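# Stand the coat stand upright inside the yellow tape

## Task

Get the coat stand standing upright with each of its four feet fully within the yellow-taped area and none resting on the tape itself. If it tips over or stays leaning, the task fails. It only counts if the stand stays put without the robot supporting it. At the end, release it and back the robot away.

## Robot and tools

Robot: TidyBot++, a wheeled base (0.54 m long, 0.50 m wide, 0.38 m tall) on four powered casters, carrying one seven-joint arm with a two-finger gripper. The shoulder sits 0.12 m ahead of the base centre at 0.68 m height. Cameras: base_camera and wrist_camera (the latter looks along the hand). A loose object may occasionally get a brief external shove.

Frames: base frame has its origin on the floor below the base centre, x forward, y left, z up. hand_pose is reported in it and marks the point between the finger pads; its z axis runs out along the fingers, and the fingers close along its y axis. The odometry frame is the base frame as it was when the scene began. base_odometry counts wheel rotation only, so slip shows up as motion; heading is positive to the left, in -3.142 to 3.142. base_tilt is in degrees, positive when leaning forward or right. Tilt and heading each carry a fixed bias of up to about 1 degree plus noise.

execute_actions: argument "actions" is a list holding one action or none (an empty list just reports state and images). Optional "cameras" lists base_camera, wrist_camera or all; omitted or null means all, [] means no images. Images come at the end of the call, ordered as the "pictures" line names them. An action may hold "base", "joints", or both, plus optional "speeds"; its motions begin together. "base" takes exactly one relative offset from where the base currently is: translate_m (metres, forward positive, -2 to 2), strafe_m (metres sideways, left positive, -2 to 2) or rotate_rad (radians, counter-clockwise from above positive, -6.3 to 6.3). "joints" is a single dictionary of absolute targets keyed by name: joint_1_rad to joint_7_rad in radians and gripper_pos from 0 (open, about 85 mm gap) to 1 (closed); gap is roughly 85 x (1 - gripper_pos) mm. Ranges: joint_2_rad ±2.249, joint_4_rad ±2.579, joint_6_rad ±2.099; joints 1, 3, 5, 7 are unbounded but go the short way, so turn them in steps below half a revolution. "speeds" caps top speed for that action only: translate_m and strafe_m 0.05 to 0.5 m/s, rotate_rad 0.1 to 1.57 rad/s (defaults are the maxima). A base move needing over 8.667 s, or any action over 15 s, is rejected; unknown keys or out-of-range values reject the whole call with no motion. Joints or base omitted from an action may still be driving to an earlier target.

Joint notes: joint_1_rad swings the whole arm about vertical, positive clockwise from above (opposite to rotate_rad). With joint_1_rad = 0, joint_3_rad = 3.14, joint_5_rad = 0 (near the start) the arm lies in the base x-z plane; segment angles from vertical (forward positive) are upper arm = joint_2_rad, forearm = joint_2_rad - joint_4_rad, hand = that minus joint_6_rad. Lengths 0.42, 0.31, 0.31 m; hand offset from shoulder = sum of length x sin(angle) forward and length x cos(angle) up. joint_7_rad at 1.57 with hand down opens the fingers left-right. Done tolerances: ±0.039 for joints 1-4, ±0.056 for 5-7, ±0.03 gripper. Start pose is folded, hand down, reaching 0.08 m beyond the base front. A down-pointing hand reaches at most about 0.94 m high, near the base only.

wait: "seconds" 0 to 10; commands nothing, returns state and images. zoom_image: "camera" plus "region" [x0, y0, x1, y1] in pixels from the image's top-left, at most 504 x 504, on the latest full image. finished_scene: "scene" is the current scene number; irreversible, reports success, and the next task arrives in its result. Replying with no tool call ends everything. When resuming from a summary, first send an empty actions list.

Result lines: base_status and joint_status tell how each motion ended. done = reached (for the base, wheels turned fully even if slipping). off_target = resting away from target, perhaps still pushing. contact_stop or time_out = target abandoned, holding in place. "joint command not followed" with "cause:" means arm targets were held back (e.g. self-collision); such joints show not_followed and may be retried on later actions. on_its_own reports uncommanded motion. motor_effort gives percent of max per motor, bracket = peak. "ARM HIT" = hard contact with base or itself. A Motor temperatures line lists arm joints in joint_positions order; MOTOR HOT appears from 60 °C, and at 75 °C an OVER-TEMPERATURE FAULT lets the arm sink (joints say limit_stop_at_motor_heat; resend targets). Holding loads heats motors, even while you think; the robot keeps holding during thinking.

Accuracy: friction and sag leave the hand a centimetre or two off; correct by sending last command + (wanted - read). Under load never command the read angle. Gripper at 1 squeezes about 96-120 N; done means empty, off_target means something is held. Closed tips extend 20 mm past the hand point.

Avoid: driving while the arm is snagged above about 0.8 m (tip-over), sideways shoves on a raised hand, pushing into obstacles (blocked base pushes until timeout and may still say done), torque faults (joints 1-4 limit 104.5 N m, warning 56.7; joints 5-7 limit 51.3, warning 29.4) which freeze the arm 10 s, and drops, slams or very hard pushes. Odometry drifts a few cm and degrees over many moves; trust the cameras.

Each tool is called after "Call:" as name(argument=value, ...) on one line, values as JSON.

## Session

Call:
execute_actions(actions=[])

Scene clock: 0.00 s.
Motor temperatures (°C, as the motors report them): [30 30 29 27 33 33 31]
base_odometry: x=+0.000 y=+0.000 heading=+0.000 (m, m, rad; odometry frame)
base_tilt: forward=+0.3 right=+0.5 (deg)
base_status: not commanded
joint_positions: joint_1_rad=-0.017 joint_2_rad=-0.380 joint_3_rad=+3.137 joint_4_rad=-2.524 joint_5_rad=+0.036 joint_6_rad=-0.868 joint_7_rad=+1.552 gripper_pos=+0.000
joint_status: not commanded
motor_effort: joint_1_rad=-1 joint_2_rad=-4 joint_3_rad=+1 joint_4_rad=+16 joint_5_rad=-1 joint_6_rad=+1 joint_7_rad=+0 (%)
hand_pose: x=+0.2675 y=-0.0041 z=+0.5935 quat_wxyz=(+0.014, +0.998, +0.012, +0.065) (m; base frame)
pictures: base_camera, wrist_camera
Images, in order (width x height): base_camera 644x364, wrist_camera 644x476.

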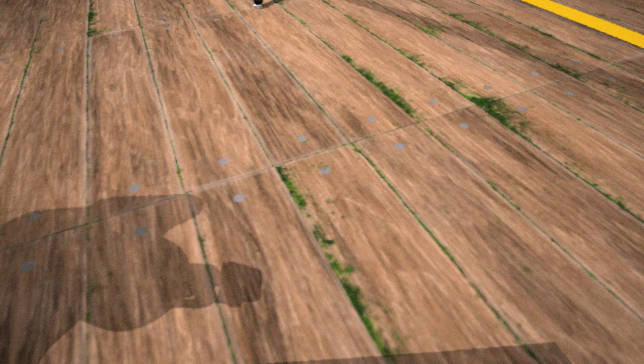

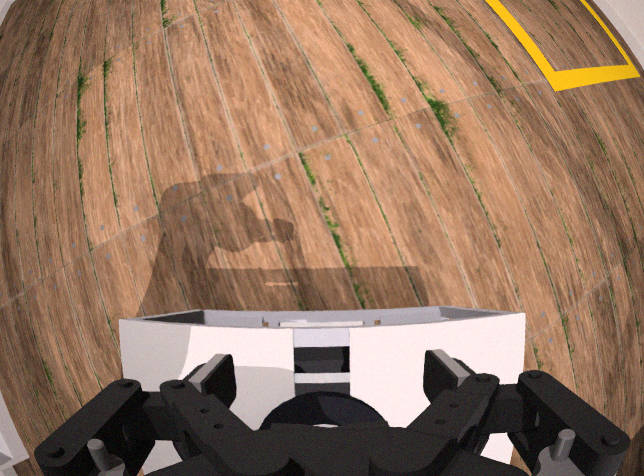

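Call:
execute_actions(actions=[{"joints":{"joint_6_rad":0.25}}])

Scene clock: 6.70 s.
Motor temperatures (°C, as the motors report them): [30 30 29 27 33 33 31]
base_odometry: x=+0.000 y=+0.000 heading=+0.000 (m, m, rad; odometry frame)
base_tilt: forward=+0.3 right=+0.4 (deg)
base_status: not commanded
joint_positions: joint_1_rad=-0.017 joint_2_rad=-0.380 joint_3_rad=+3.137 joint_4_rad=-2.523 joint_5_rad=+0.036 joint_6_rad=+0.252 joint_7_rad=+1.552 gripper_pos=+0.000
joint_status: all done
motor_effort: joint_1_rad=-1(1) joint_2_rad=-7(7) joint_3_rad=+1(1) joint_4_rad=+19(19) joint_5_rad=+0(1) joint_6_rad=+8(8) joint_7_rad=+0(0) (%)
hand_pose: x=+0.5224 y=+0.0128 z=+0.8042 quat_wxyz=(-0.004, +0.811, +0.018, +0.585) (m; base frame)
pictures: base_camera, wrist_camera
Images, in order (width x height): base_camera 644x364, wrist_camera 644x476.

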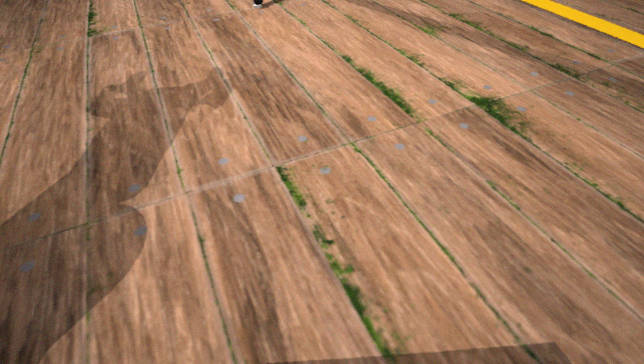

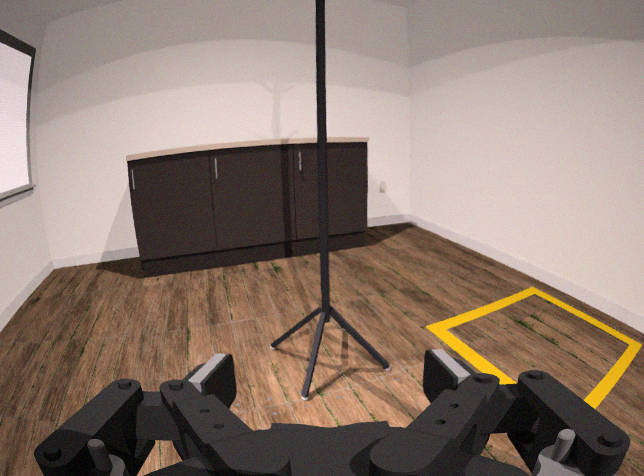

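Call:
execute_actions(actions=[{"base":{"translate_m":0.5},"joints":{"joint_1_rad":0,"joint_2_rad":-0.1,"joint_4_rad":-2.3,"joint_5_rad":0,"joint_6_rad":0.63,"joint_7_rad":1.57}}])

Scene clock: 22.70 s.
Motor temperatures (°C, as the motors report them): [30 30 29 27 33 33 31]
base_odometry: x=+0.500 y=+0.001 heading=+0.001 (m, m, rad; odometry frame)
base_tilt: forward=+0.3 right=+0.5 (deg)
base_status: done
joint_positions: joint_1_rad=-0.017 joint_2_rad=-0.113 joint_3_rad=+3.137 joint_4_rad=-2.313 joint_5_rad=+0.026 joint_6_rad=+0.614 joint_7_rad=+1.552 gripper_pos=+0.000
joint_status: all done
motor_effort: joint_1_rad=-1(1) joint_2_rad=-17(19) joint_3_rad=+0(1) joint_4_rad=+19(20) joint_5_rad=+0(0) joint_6_rad=+8(9) joint_7_rad=+0(1) (%)
hand_pose: x=+0.6366 y=+0.0172 z=+0.9097 quat_wxyz=(-0.012, +0.713, +0.014, +0.701) (m; base frame)
pictures: base_camera, wrist_camera
Images, in order (width x height): base_camera 644x364, wrist_camera 644x476.

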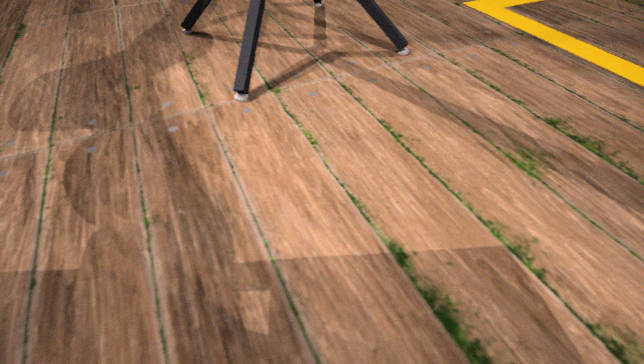

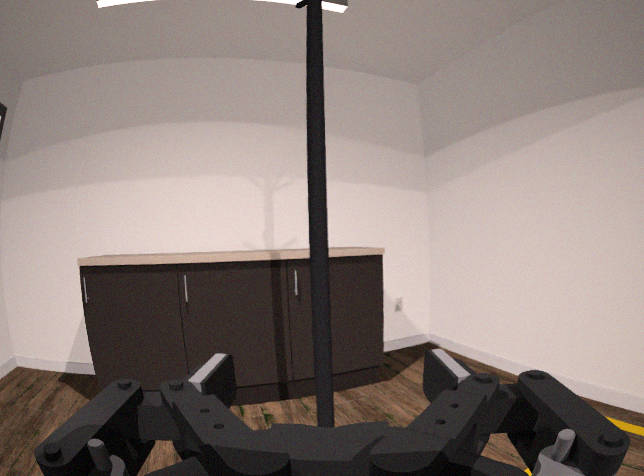

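Call:
execute_actions(actions=[{"base":{"translate_m":0.25}}])

Scene clock: 28.20 s.
Motor temperatures (°C, as the motors report them): [30 30 29 27 33 33 31]
base_odometry: x=+0.750 y=+0.001 heading=+0.002 (m, m, rad; odometry frame)
base_tilt: forward=+0.3 right=+0.4 (deg)
base_status: done
joint_positions: joint_1_rad=-0.017 joint_2_rad=-0.107 joint_3_rad=+3.137 joint_4_rad=-2.311 joint_5_rad=+0.025 joint_6_rad=+0.614 joint_7_rad=+1.552 gripper_pos=+0.000
joint_status: not commanded
motor_effort: joint_1_rad=-1(2) joint_2_rad=-17(21) joint_3_rad=+1(1) joint_4_rad=+19(20) joint_5_rad=+0(1) joint_6_rad=+8(8) joint_7_rad=+0(0) (%)
hand_pose: x=+0.6383 y=+0.0171 z=+0.9081 quat_wxyz=(-0.012, +0.714, +0.014, +0.700) (m; base frame)
pictures: base_camera, wrist_camera
Images, in order (width x height): base_camera 644x364, wrist_camera 644x476.

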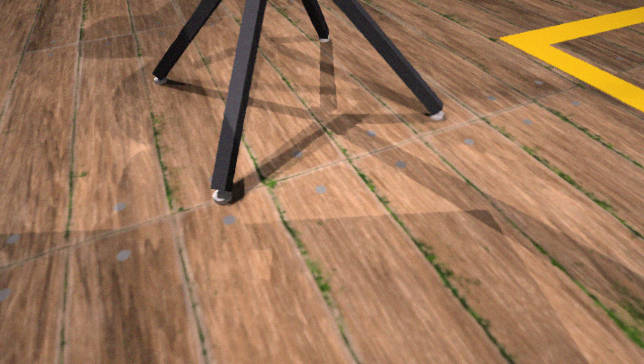

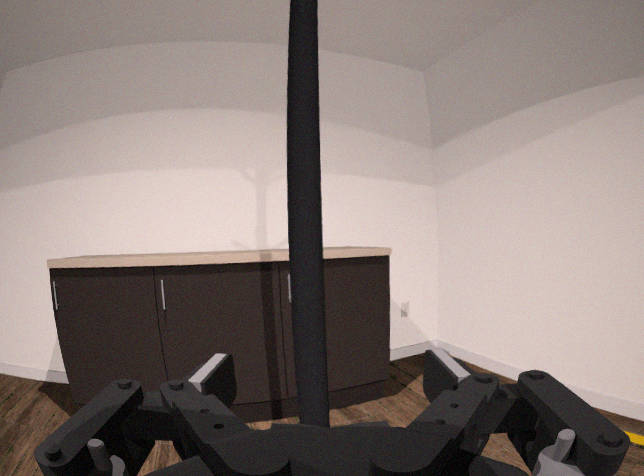

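Call:
execute_actions(actions=[{"base":{"strafe_m":0.025}}], cameras=[])

Call:
execute_actions(actions=[{"base":{"translate_m":0.15},"speeds":{"translate_m":0.15}}])

Scene clock: 34.03 s.
Motor temperatures (°C, as the motors report them): [30 30 29 27 33 33 31]
base_odometry: x=+0.751 y=+0.026 heading=+0.001 (m, m, rad; odometry frame)
base_tilt: forward=+0.4 right=+0.5 (deg)
base_status: done
joint_positions: joint_1_rad=-0.017 joint_2_rad=-0.107 joint_3_rad=+3.136 joint_4_rad=-2.311 joint_5_rad=+0.024 joint_6_rad=+0.614 joint_7_rad=+1.552 gripper_pos=+0.000
joint_status: not commanded
motor_effort: joint_1_rad=+0(1) joint_2_rad=-17(19) joint_3_rad=+1(3) joint_4_rad=+19(19) joint_5_rad=+0(2) joint_6_rad=+7(8) joint_7_rad=+0(0) (%)
hand_pose: x=+0.6383 y=+0.0174 z=+0.9081 quat_wxyz=(-0.012, +0.714, +0.013, +0.700) (m; base frame)
pictures: none
No camera images: the call's "cameras" was empty. Leave "cameras" out to get every camera's image.

Scene clock: 35.70 s.
Motor temperatures (°C, as the motors report them): [30 30 29 27 33 33 31]
base_odometry: x=+0.901 y=+0.027 heading=+0.002 (m, m, rad; odometry frame)
base_tilt: forward=+0.3 right=+0.4 (deg)
base_status: done
joint_positions: joint_1_rad=-0.017 joint_2_rad=-0.107 joint_3_rad=+3.136 joint_4_rad=-2.311 joint_5_rad=+0.024 joint_6_rad=+0.615 joint_7_rad=+1.552 gripper_pos=+0.000
joint_status: not commanded
motor_effort: joint_1_rad=+0(2) joint_2_rad=-17(21) joint_3_rad=+1(1) joint_4_rad=+19(20) joint_5_rad=+0(1) joint_6_rad=+7(8) joint_7_rad=+0(1) (%)
hand_pose: x=+0.6385 y=+0.0174 z=+0.9084 quat_wxyz=(-0.012, +0.714, +0.013, +0.700) (m; base frame)
pictures: base_camera, wrist_camera
Images, in order (width x height): base_camera 644x364, wrist_camera 644x476.

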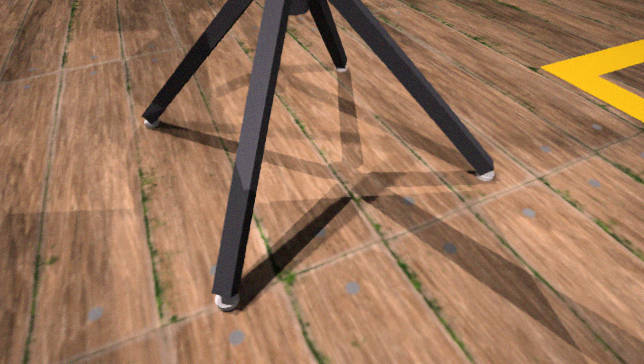

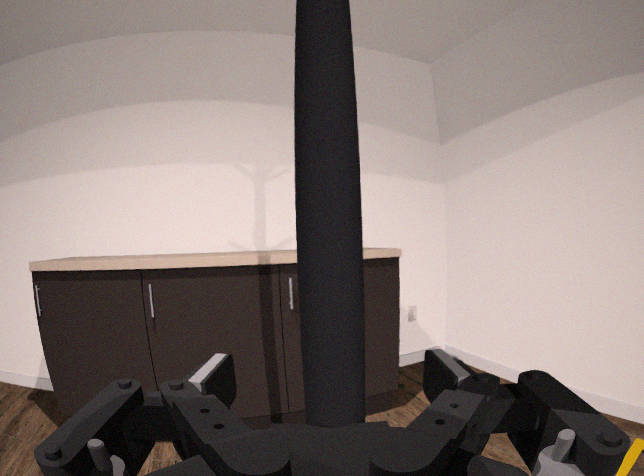

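Call:
execute_actions(actions=[{"base":{"translate_m":0.045},"speeds":{"translate_m":0.1}}])

Call:
execute_actions(actions=[{"joints":{"gripper_pos":1}}])

Scene clock: 42.50 s.
Motor temperatures (°C, as the motors report them): [30 30 29 27 33 33 31]
base_odometry: x=+0.946 y=+0.027 heading=+0.002 (m, m, rad; odometry frame)
base_tilt: forward=+0.4 right=+0.4 (deg)
base_status: done
joint_positions: joint_1_rad=-0.017 joint_2_rad=-0.107 joint_3_rad=+3.136 joint_4_rad=-2.310 joint_5_rad=+0.024 joint_6_rad=+0.615 joint_7_rad=+1.552 gripper_pos=+0.000
joint_status: not commanded
motor_effort: joint_1_rad=-1(1) joint_2_rad=-17(20) joint_3_rad=+1(2) joint_4_rad=+19(20) joint_5_rad=+0(1) joint_6_rad=+7(8) joint_7_rad=+0(0) (%)
hand_pose: x=+0.6386 y=+0.0174 z=+0.9084 quat_wxyz=(-0.012, +0.714, +0.013, +0.700) (m; base frame)
pictures: base_camera, wrist_camera
Images, in order (width x height): base_camera 644x364, wrist_camera 644x476.

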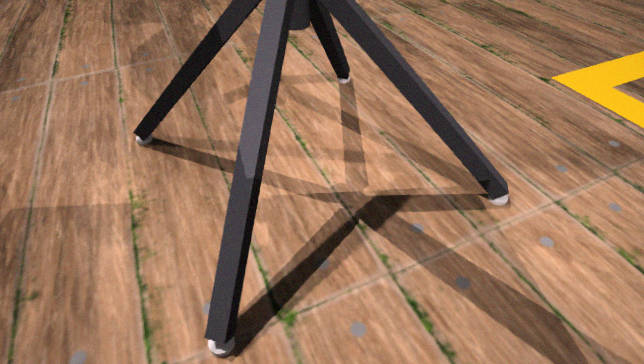

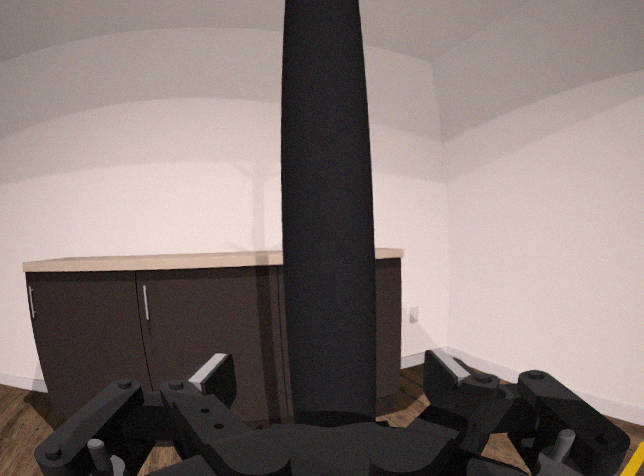

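Scene clock: 43.60 s.
Motor temperatures (°C, as the motors report them): [30 30 29 27 33 33 31]
base_odometry: x=+0.946 y=+0.027 heading=+0.002 (m, m, rad; odometry frame)
base_tilt: forward=+0.4 right=+0.4 (deg)
base_status: not commanded
joint_positions: joint_1_rad=-0.014 joint_2_rad=-0.107 joint_3_rad=+3.136 joint_4_rad=-2.310 joint_5_rad=+0.021 joint_6_rad=+0.615 joint_7_rad=+1.552 gripper_pos=+0.668
joint_status: gripper_pos off_target (ended at +0.668, target +1.000)
motor_effort: joint_1_rad=-1(5) joint_2_rad=-17(18) joint_3_rad=+1(3) joint_4_rad=+20(19) joint_5_rad=-1(2) joint_6_rad=+8(8) joint_7_rad=-1(1) (%)
hand_pose: x=+0.6386 y=+0.0157 z=+0.9084 quat_wxyz=(-0.012, +0.714, +0.011, +0.700) (m; base frame)
pictures: base_camera, wrist_camera
Images, in order (width x height): base_camera 644x364, wrist_camera 644x476.

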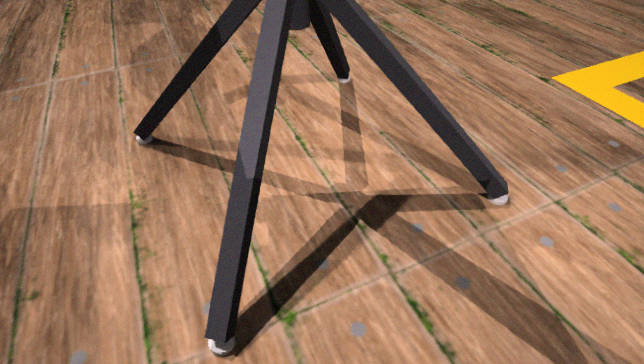

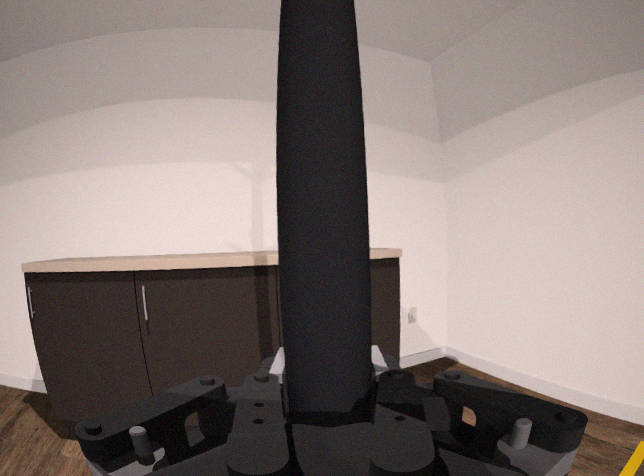

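Call:
execute_actions(actions=[{"joints":{"joint_4_rad":-2.08,"joint_6_rad":0.44}}])

Scene clock: 50.87 s.
Motor temperatures (°C, as the motors report them): [30 30 29 27 33 33 31]
base_odometry: x=+0.946 y=+0.027 heading=+0.002 (m, m, rad; odometry frame)
base_tilt: forward=+0.3 right=+0.4 (deg)
base_status: not commanded
joint_positions: joint_1_rad=-0.014 joint_2_rad=-0.072 joint_3_rad=+3.135 joint_4_rad=-2.153 joint_5_rad=+0.021 joint_6_rad=+0.412 joint_7_rad=+1.552 gripper_pos=+0.668
joint_status: joint_4_rad off_target (ended at -2.153, target -2.080); the others done
motor_effort: joint_1_rad=+1(2) joint_2_rad=-28(29) joint_3_rad=+2(3) joint_4_rad=+30(31) joint_5_rad=-1(2) joint_6_rad=+15(15) joint_7_rad=-1(1) (%)
hand_pose: x=+0.6724 y=+0.0159 z=+0.9172 quat_wxyz=(-0.010, +0.741, +0.011, +0.671) (m; base frame)
pictures: base_camera, wrist_camera
Images, in order (width x height): base_camera 644x364, wrist_camera 644x476.

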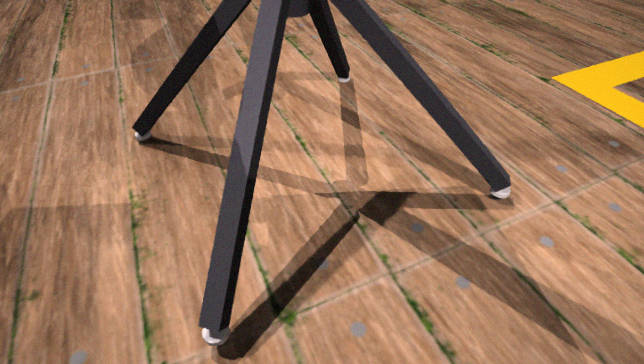

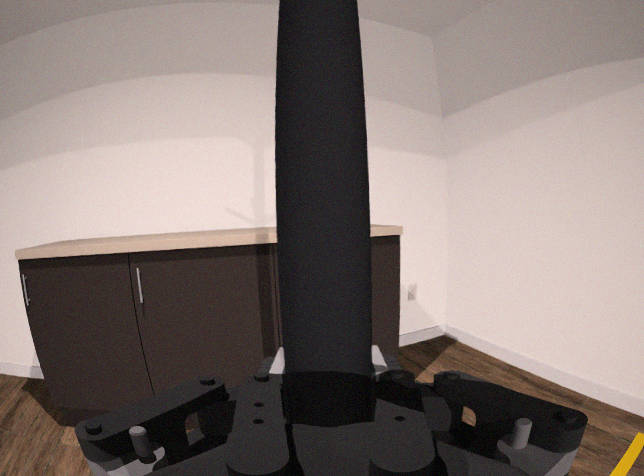

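Sagging; correct.

Call:
execute_actions(actions=[{"joints":{"joint_2_rad":-0.17,"joint_4_rad":-1.97,"joint_6_rad":0.44}}])

Scene clock: 54.43 s.
Motor temperatures (°C, as the motors report them): [30 30 29 27 33 33 31]
base_odometry: x=+0.946 y=+0.027 heading=+0.002 (m, m, rad; odometry frame)
base_tilt: forward=+0.4 right=+0.4 (deg)
base_status: not commanded
joint_positions: joint_1_rad=-0.014 joint_2_rad=-0.066 joint_3_rad=+3.135 joint_4_rad=-2.110 joint_5_rad=+0.021 joint_6_rad=+0.349 joint_7_rad=+1.552 gripper_pos=+0.668
joint_status: joint_2_rad off_target (ended at -0.066, target -0.170); joint_4_rad off_target (ended at -2.110, target -1.970); joint_6_rad off_target (ended at +0.349, target +0.440)
motor_effort: joint_1_rad=+0(1) joint_2_rad=-44(44) joint_3_rad=+1(2) joint_4_rad=+42(42) joint_5_rad=+0(1) joint_6_rad=+24(23) joint_7_rad=-1(0) (%)
hand_pose: x=+0.6796 y=+0.0156 z=+0.9198 quat_wxyz=(-0.009, +0.749, +0.011, +0.662) (m; base frame)
pictures: base_camera, wrist_camera
Images, in order (width x height): base_camera 644x364, wrist_camera 644x476.

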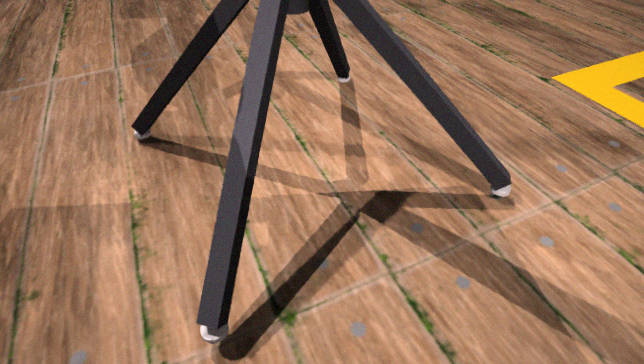

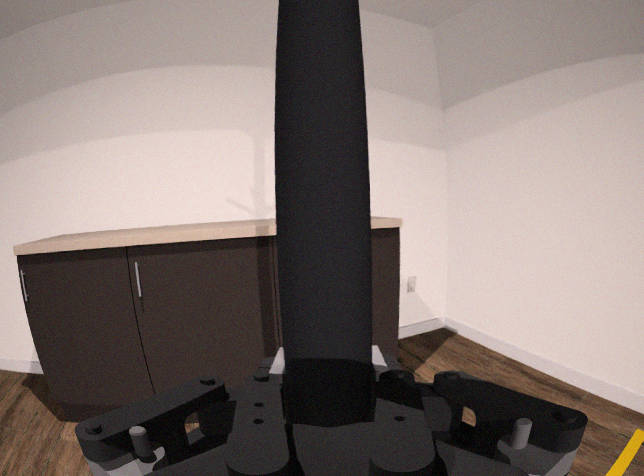

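Call:
execute_actions(actions=[{"joints":{"joint_2_rad":-0.27,"joint_4_rad":-1.88,"joint_6_rad":0.62}}])

Scene clock: 58.53 s.
Motor temperatures (°C, as the motors report them): [30 30 29 27 33 33 31]
base_odometry: x=+0.946 y=+0.027 heading=+0.002 (m, m, rad; odometry frame)
base_tilt: forward=+0.4 right=+0.4 (deg)
base_status: not commanded
joint_positions: joint_1_rad=-0.014 joint_2_rad=-0.096 joint_3_rad=+3.135 joint_4_rad=-2.040 joint_5_rad=+0.021 joint_6_rad=+0.463 joint_7_rad=+1.552 gripper_pos=+0.668
joint_status: joint_2_rad off_target (ended at -0.096, target -0.270); joint_4_rad off_target (ended at -2.040, target -1.880); joint_6_rad off_target (ended at +0.463, target +0.620)
motor_effort: joint_1_rad=-2(1) joint_2_rad=-50(55) joint_3_rad=+0(1) joint_4_rad=+49(52) joint_5_rad=+0(1) joint_6_rad=+29(32) joint_7_rad=+0(1) (%)
hand_pose: x=+0.6810 y=+0.0165 z=+1.0140 quat_wxyz=(-0.011, +0.674, +0.011, +0.738) (m; base frame)
pictures: base_camera, wrist_camera
Images, in order (width x height): base_camera 644x364, wrist_camera 644x476.

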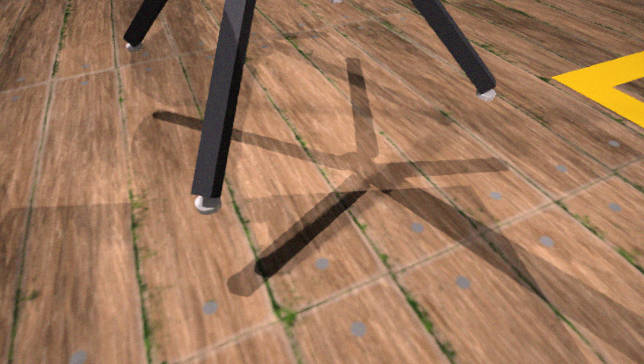

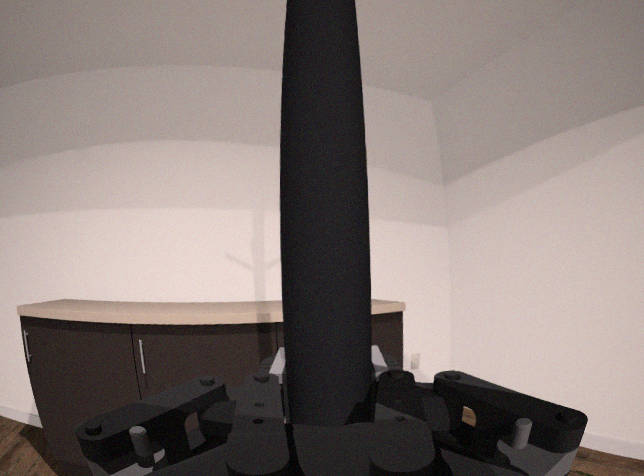

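Call:
execute_actions(actions=[{"base":{"strafe_m":-0.8},"speeds":{"strafe_m":0.25},"joints":{"joint_6_rad":0.53}}])

Scene clock: 66.73 s.
Motor temperatures (°C, as the motors report them): [30 31 29 28 33 34 31]
base_odometry: x=+0.948 y=-0.773 heading=+0.002 (m, m, rad; odometry frame)
base_tilt: forward=+0.4 right=+0.5 (deg)
base_status: done
joint_positions: joint_1_rad=-0.007 joint_2_rad=-0.098 joint_3_rad=+3.139 joint_4_rad=-2.039 joint_5_rad=+0.021 joint_6_rad=+0.391 joint_7_rad=+1.552 gripper_pos=+0.668
joint_status: joint_6_rad off_target (ended at +0.391, target +0.530)
motor_effort: joint_1_rad=-1(5) joint_2_rad=-49(53) joint_3_rad=+0(6) joint_4_rad=+49(52) joint_5_rad=-1(2) joint_6_rad=+29(32) joint_7_rad=+0(1) (%)
hand_pose: x=+0.6821 y=+0.0094 z=+0.9934 quat_wxyz=(-0.006, +0.700, +0.007, +0.714) (m; base frame)
pictures: base_camera, wrist_camera
Images, in order (width x height): base_camera 644x364, wrist_camera 644x476.

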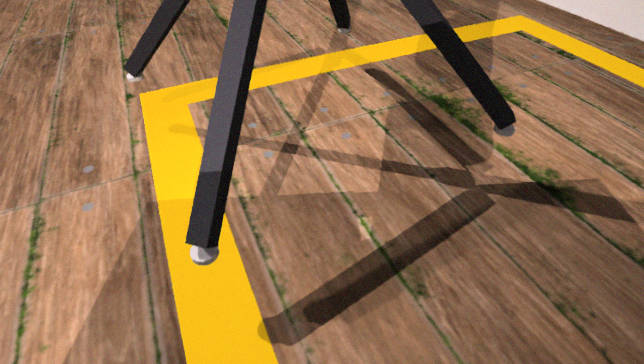

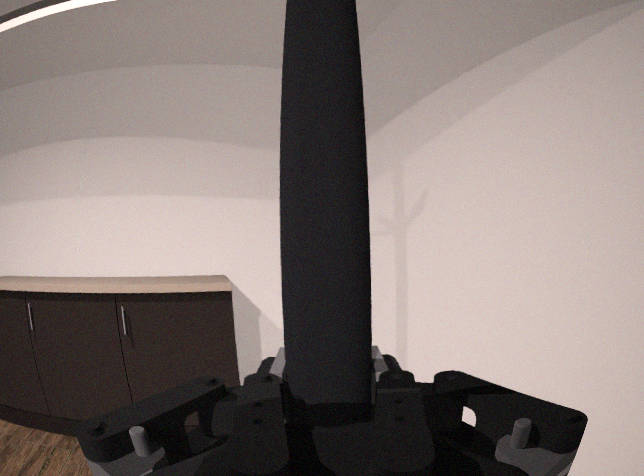

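Call:
execute_actions(actions=[{"base":{"strafe_m":-0.24},"speeds":{"strafe_m":0.2}}], cameras=[])

Call:
execute_actions(actions=[{"base":{"translate_m":-0.04},"speeds":{"translate_m":0.1},"joints":{"joint_4_rad":-1.97,"joint_6_rad":0.6}}])

Scene clock: 79.43 s.
Motor temperatures (°C, as the motors report them): [30 32 29 29 33 35 31]
base_odometry: x=+0.949 y=-1.013 heading=+0.003 (m, m, rad; odometry frame)
base_tilt: forward=+0.4 right=+0.5 (deg)
base_status: done
joint_positions: joint_1_rad=-0.005 joint_2_rad=-0.098 joint_3_rad=+3.139 joint_4_rad=-2.039 joint_5_rad=+0.021 joint_6_rad=+0.390 joint_7_rad=+1.552 gripper_pos=+0.668
joint_status: not commanded
motor_effort: joint_1_rad=-1(4) joint_2_rad=-49(52) joint_3_rad=+0(5) joint_4_rad=+49(52) joint_5_rad=-1(2) joint_6_rad=+29(32) joint_7_rad=+0(1) (%)
hand_pose: x=+0.6821 y=+0.0081 z=+0.9931 quat_wxyz=(-0.005, +0.700, +0.006, +0.714) (m; base frame)
pictures: none
No camera images: the call's "cameras" was empty. Leave "cameras" out to get every camera's image.

Scene clock: 80.47 s.
Motor temperatures (°C, as the motors report them): [30 32 29 29 33 35 31]
base_odometry: x=+0.908 y=-1.013 heading=+0.003 (m, m, rad; odometry frame)
base_tilt: forward=+0.4 right=+0.4 (deg)
base_status: done
joint_positions: joint_1_rad=-0.005 joint_2_rad=-0.102 joint_3_rad=+3.139 joint_4_rad=-2.121 joint_5_rad=+0.021 joint_6_rad=+0.433 joint_7_rad=+1.552 gripper_pos=+0.668
joint_status: joint_4_rad off_target (ended at -2.121, target -1.970); joint_6_rad off_target (ended at +0.433, target +0.600)
motor_effort: joint_1_rad=-1(2) joint_2_rad=-49(57) joint_3_rad=+0(3) joint_4_rad=+49(52) joint_5_rad=+0(2) joint_6_rad=+31(32) joint_7_rad=+0(0) (%)
hand_pose: x=+0.6707 y=+0.0084 z=+0.9591 quat_wxyz=(-0.005, +0.713, +0.006, +0.701) (m; base frame)
pictures: base_camera, wrist_camera
Images, in order (width x height): base_camera 644x364, wrist_camera 644x476.

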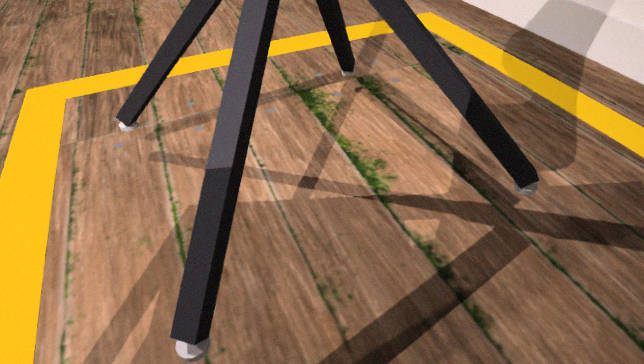

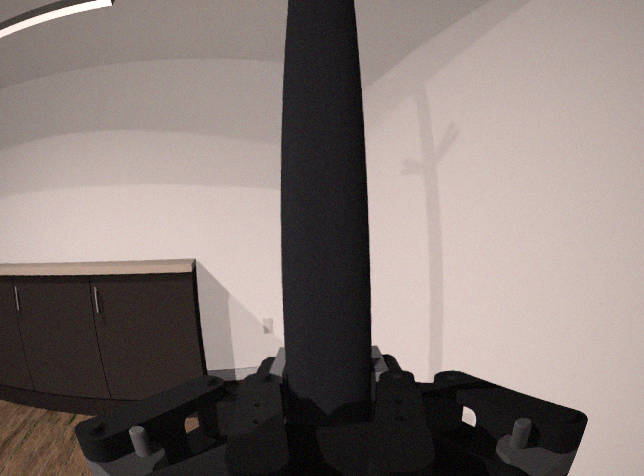

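Call:
execute_actions(actions=[{"joints":{"joint_2_rad":-0.22,"joint_4_rad":-2.04,"joint_6_rad":0.57}}])

Call:
execute_actions(actions=[{"joints":{"joint_2_rad":-0.09,"joint_4_rad":-2.17,"joint_6_rad":0.45}}])

Scene clock: 86.37 s.
Motor temperatures (°C, as the motors report them): [30 32 29 29 33 35 31]
base_odometry: x=+0.909 y=-1.013 heading=+0.003 (m, m, rad; odometry frame)
base_tilt: forward=+0.4 right=+0.5 (deg)
base_status: not commanded
joint_positions: joint_1_rad=-0.005 joint_2_rad=-0.089 joint_3_rad=+3.139 joint_4_rad=-2.173 joint_5_rad=+0.021 joint_6_rad=+0.443 joint_7_rad=+1.552 gripper_pos=+0.669
joint_status: joint_2_rad off_target (ended at -0.089, target -0.220); joint_4_rad off_target (ended at -2.173, target -2.040); joint_6_rad off_target (ended at +0.443, target +0.570)
motor_effort: joint_1_rad=-1(0) joint_2_rad=-47(50) joint_3_rad=+1(2) joint_4_rad=+46(48) joint_5_rad=-1(1) joint_6_rad=+29(31) joint_7_rad=+0(1) (%)
hand_pose: x=+0.6660 y=+0.0084 z=+0.9247 quat_wxyz=(-0.006, +0.731, +0.006, +0.682) (m; base frame)
pictures: base_camera, wrist_camera
Images, in order (width x height): base_camera 644x364, wrist_camera 644x476.

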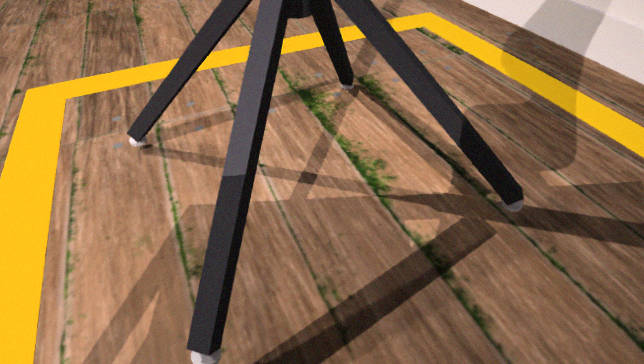

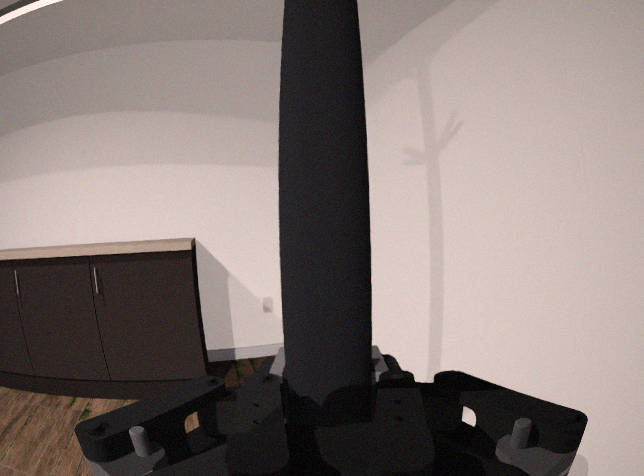

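Scene clock: 87.37 s.
Motor temperatures (°C, as the motors report them): [30 32 29 29 33 35 31]
base_odometry: x=+0.909 y=-1.013 heading=+0.003 (m, m, rad; odometry frame)
base_tilt: forward=+0.3 right=+0.5 (deg)
base_status: not commanded
joint_positions: joint_1_rad=-0.005 joint_2_rad=-0.088 joint_3_rad=+3.139 joint_4_rad=-2.177 joint_5_rad=+0.021 joint_6_rad=+0.443 joint_7_rad=+1.552 gripper_pos=+0.669
joint_status: all done
motor_effort: joint_1_rad=+2(2) joint_2_rad=-17(47) joint_3_rad=+3(3) joint_4_rad=+22(45) joint_5_rad=-1(2) joint_6_rad=+8(27) joint_7_rad=-1(1) (%)
hand_pose: x=+0.6653 y=+0.0085 z=+0.9223 quat_wxyz=(-0.006, +0.733, +0.006, +0.680) (m; base frame)
pictures: base_camera, wrist_camera
Images, in order (width x height): base_camera 644x364, wrist_camera 644x476.

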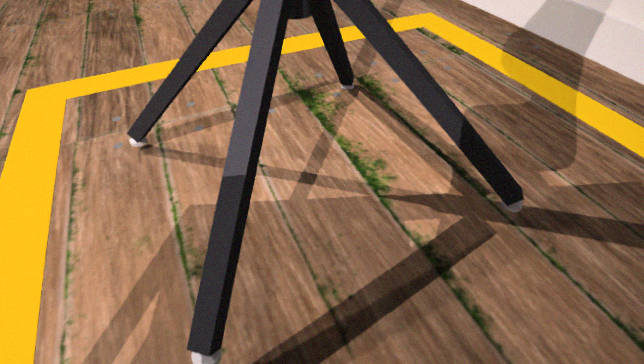

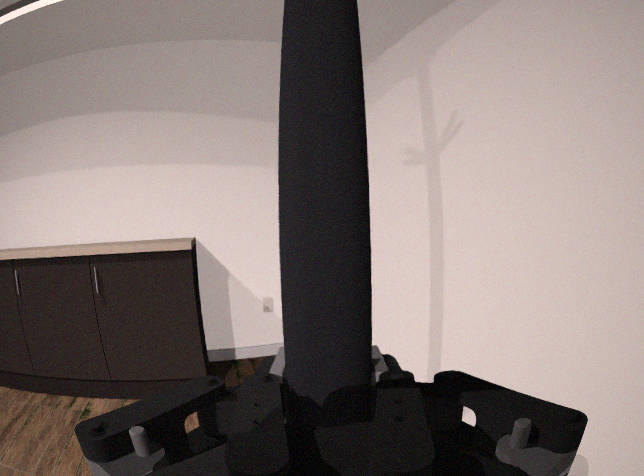

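Call:
execute_actions(actions=[{"base":{"translate_m":-0.025},"speeds":{"translate_m":0.05}}], cameras=["base_camera"])

Call:
execute_actions(actions=[{"joints":{"gripper_pos":0}}], cameras=["base_camera"])

Call:
execute_actions(actions=[{"base":{"translate_m":-0.5}}])

Scene clock: 94.67 s.
Motor temperatures (°C, as the motors report them): [30 32 29 29 33 35 31]
base_odometry: x=+0.883 y=-1.014 heading=+0.003 (m, m, rad; odometry frame)
base_tilt: forward=+0.3 right=+0.5 (deg)
base_status: done
joint_positions: joint_1_rad=-0.005 joint_2_rad=-0.088 joint_3_rad=+3.138 joint_4_rad=-2.187 joint_5_rad=+0.021 joint_6_rad=+0.442 joint_7_rad=+1.552 gripper_pos=+0.669
joint_status: not commanded
motor_effort: joint_1_rad=+1(3) joint_2_rad=-21(26) joint_3_rad=+2(4) joint_4_rad=+26(28) joint_5_rad=-2(2) joint_6_rad=+10(13) joint_7_rad=-1(1) (%)
hand_pose: x=+0.6634 y=+0.0087 z=+0.9158 quat_wxyz=(-0.006, +0.737, +0.006, +0.676) (m; base frame)
pictures: base_camera
Images, in order (width x height): base_camera 644x364.

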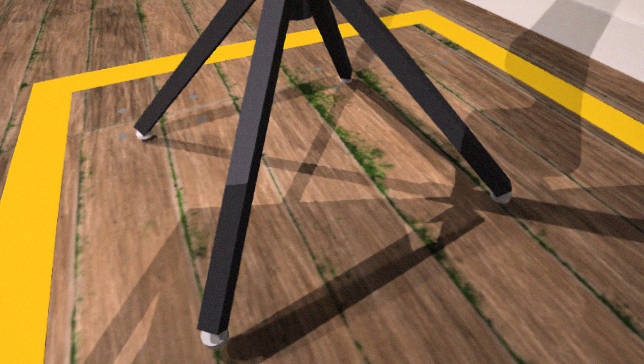

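Scene clock: 95.83 s.
Motor temperatures (°C, as the motors report them): [30 32 29 29 33 35 31]
base_odometry: x=+0.884 y=-1.014 heading=+0.003 (m, m, rad; odometry frame)
base_tilt: forward=+0.3 right=+0.5 (deg)
base_status: not commanded
joint_positions: joint_1_rad=-0.006 joint_2_rad=-0.095 joint_3_rad=+3.137 joint_4_rad=-2.180 joint_5_rad=+0.022 joint_6_rad=+0.441 joint_7_rad=+1.552 gripper_pos=+0.000
joint_status: all done
motor_effort: joint_1_rad=-1(6) joint_2_rad=-19(21) joint_3_rad=+0(7) joint_4_rad=+20(33) joint_5_rad=-1(3) joint_6_rad=+8(13) joint_7_rad=+0(1) (%)
hand_pose: x=+0.6632 y=+0.0100 z=+0.9233 quat_wxyz=(-0.006, +0.732, +0.008, +0.681) (m; base frame)
pictures: base_camera
Images, in order (width x height): base_camera 644x364.

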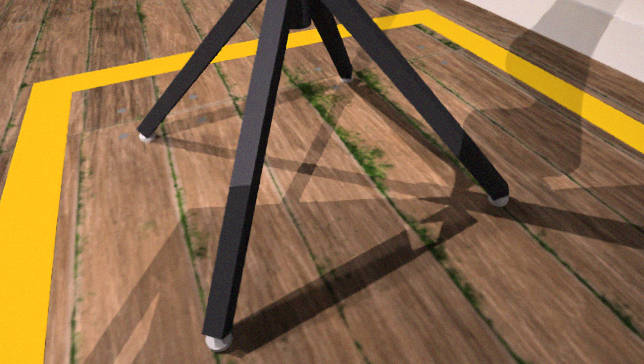

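Scene clock: 98.20 s.
Motor temperatures (°C, as the motors report them): [30 32 29 29 33 35 31]
base_odometry: x=+0.383 y=-1.015 heading=+0.003 (m, m, rad; odometry frame)
base_tilt: forward=+0.3 right=+0.5 (deg)
base_status: done
joint_positions: joint_1_rad=-0.006 joint_2_rad=-0.095 joint_3_rad=+3.137 joint_4_rad=-2.179 joint_5_rad=+0.022 joint_6_rad=+0.441 joint_7_rad=+1.552 gripper_pos=+0.000
joint_status: not commanded
motor_effort: joint_1_rad=+0(0) joint_2_rad=-20(22) joint_3_rad=+0(0) joint_4_rad=+20(21) joint_5_rad=-1(0) joint_6_rad=+8(9) joint_7_rad=+0(0) (%)
hand_pose: x=+0.6632 y=+0.0100 z=+0.9237 quat_wxyz=(-0.006, +0.732, +0.008, +0.681) (m; base frame)
pictures: base_camera, wrist_camera
Images, in order (width x height): base_camera 644x364, wrist_camera 644x476.

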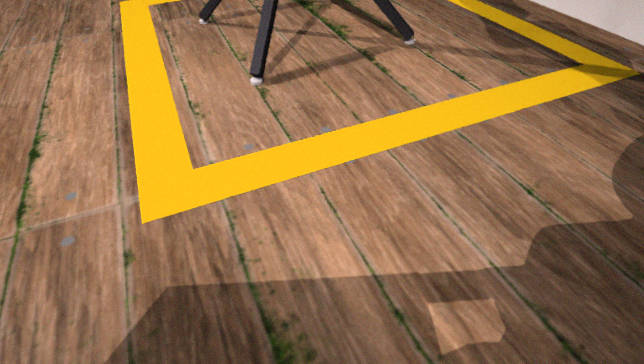

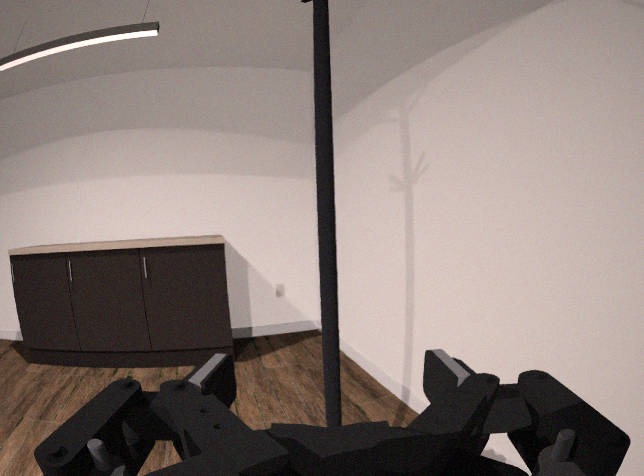

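Call:
finished_scene(scene=1)

The scene is finished: the task was done.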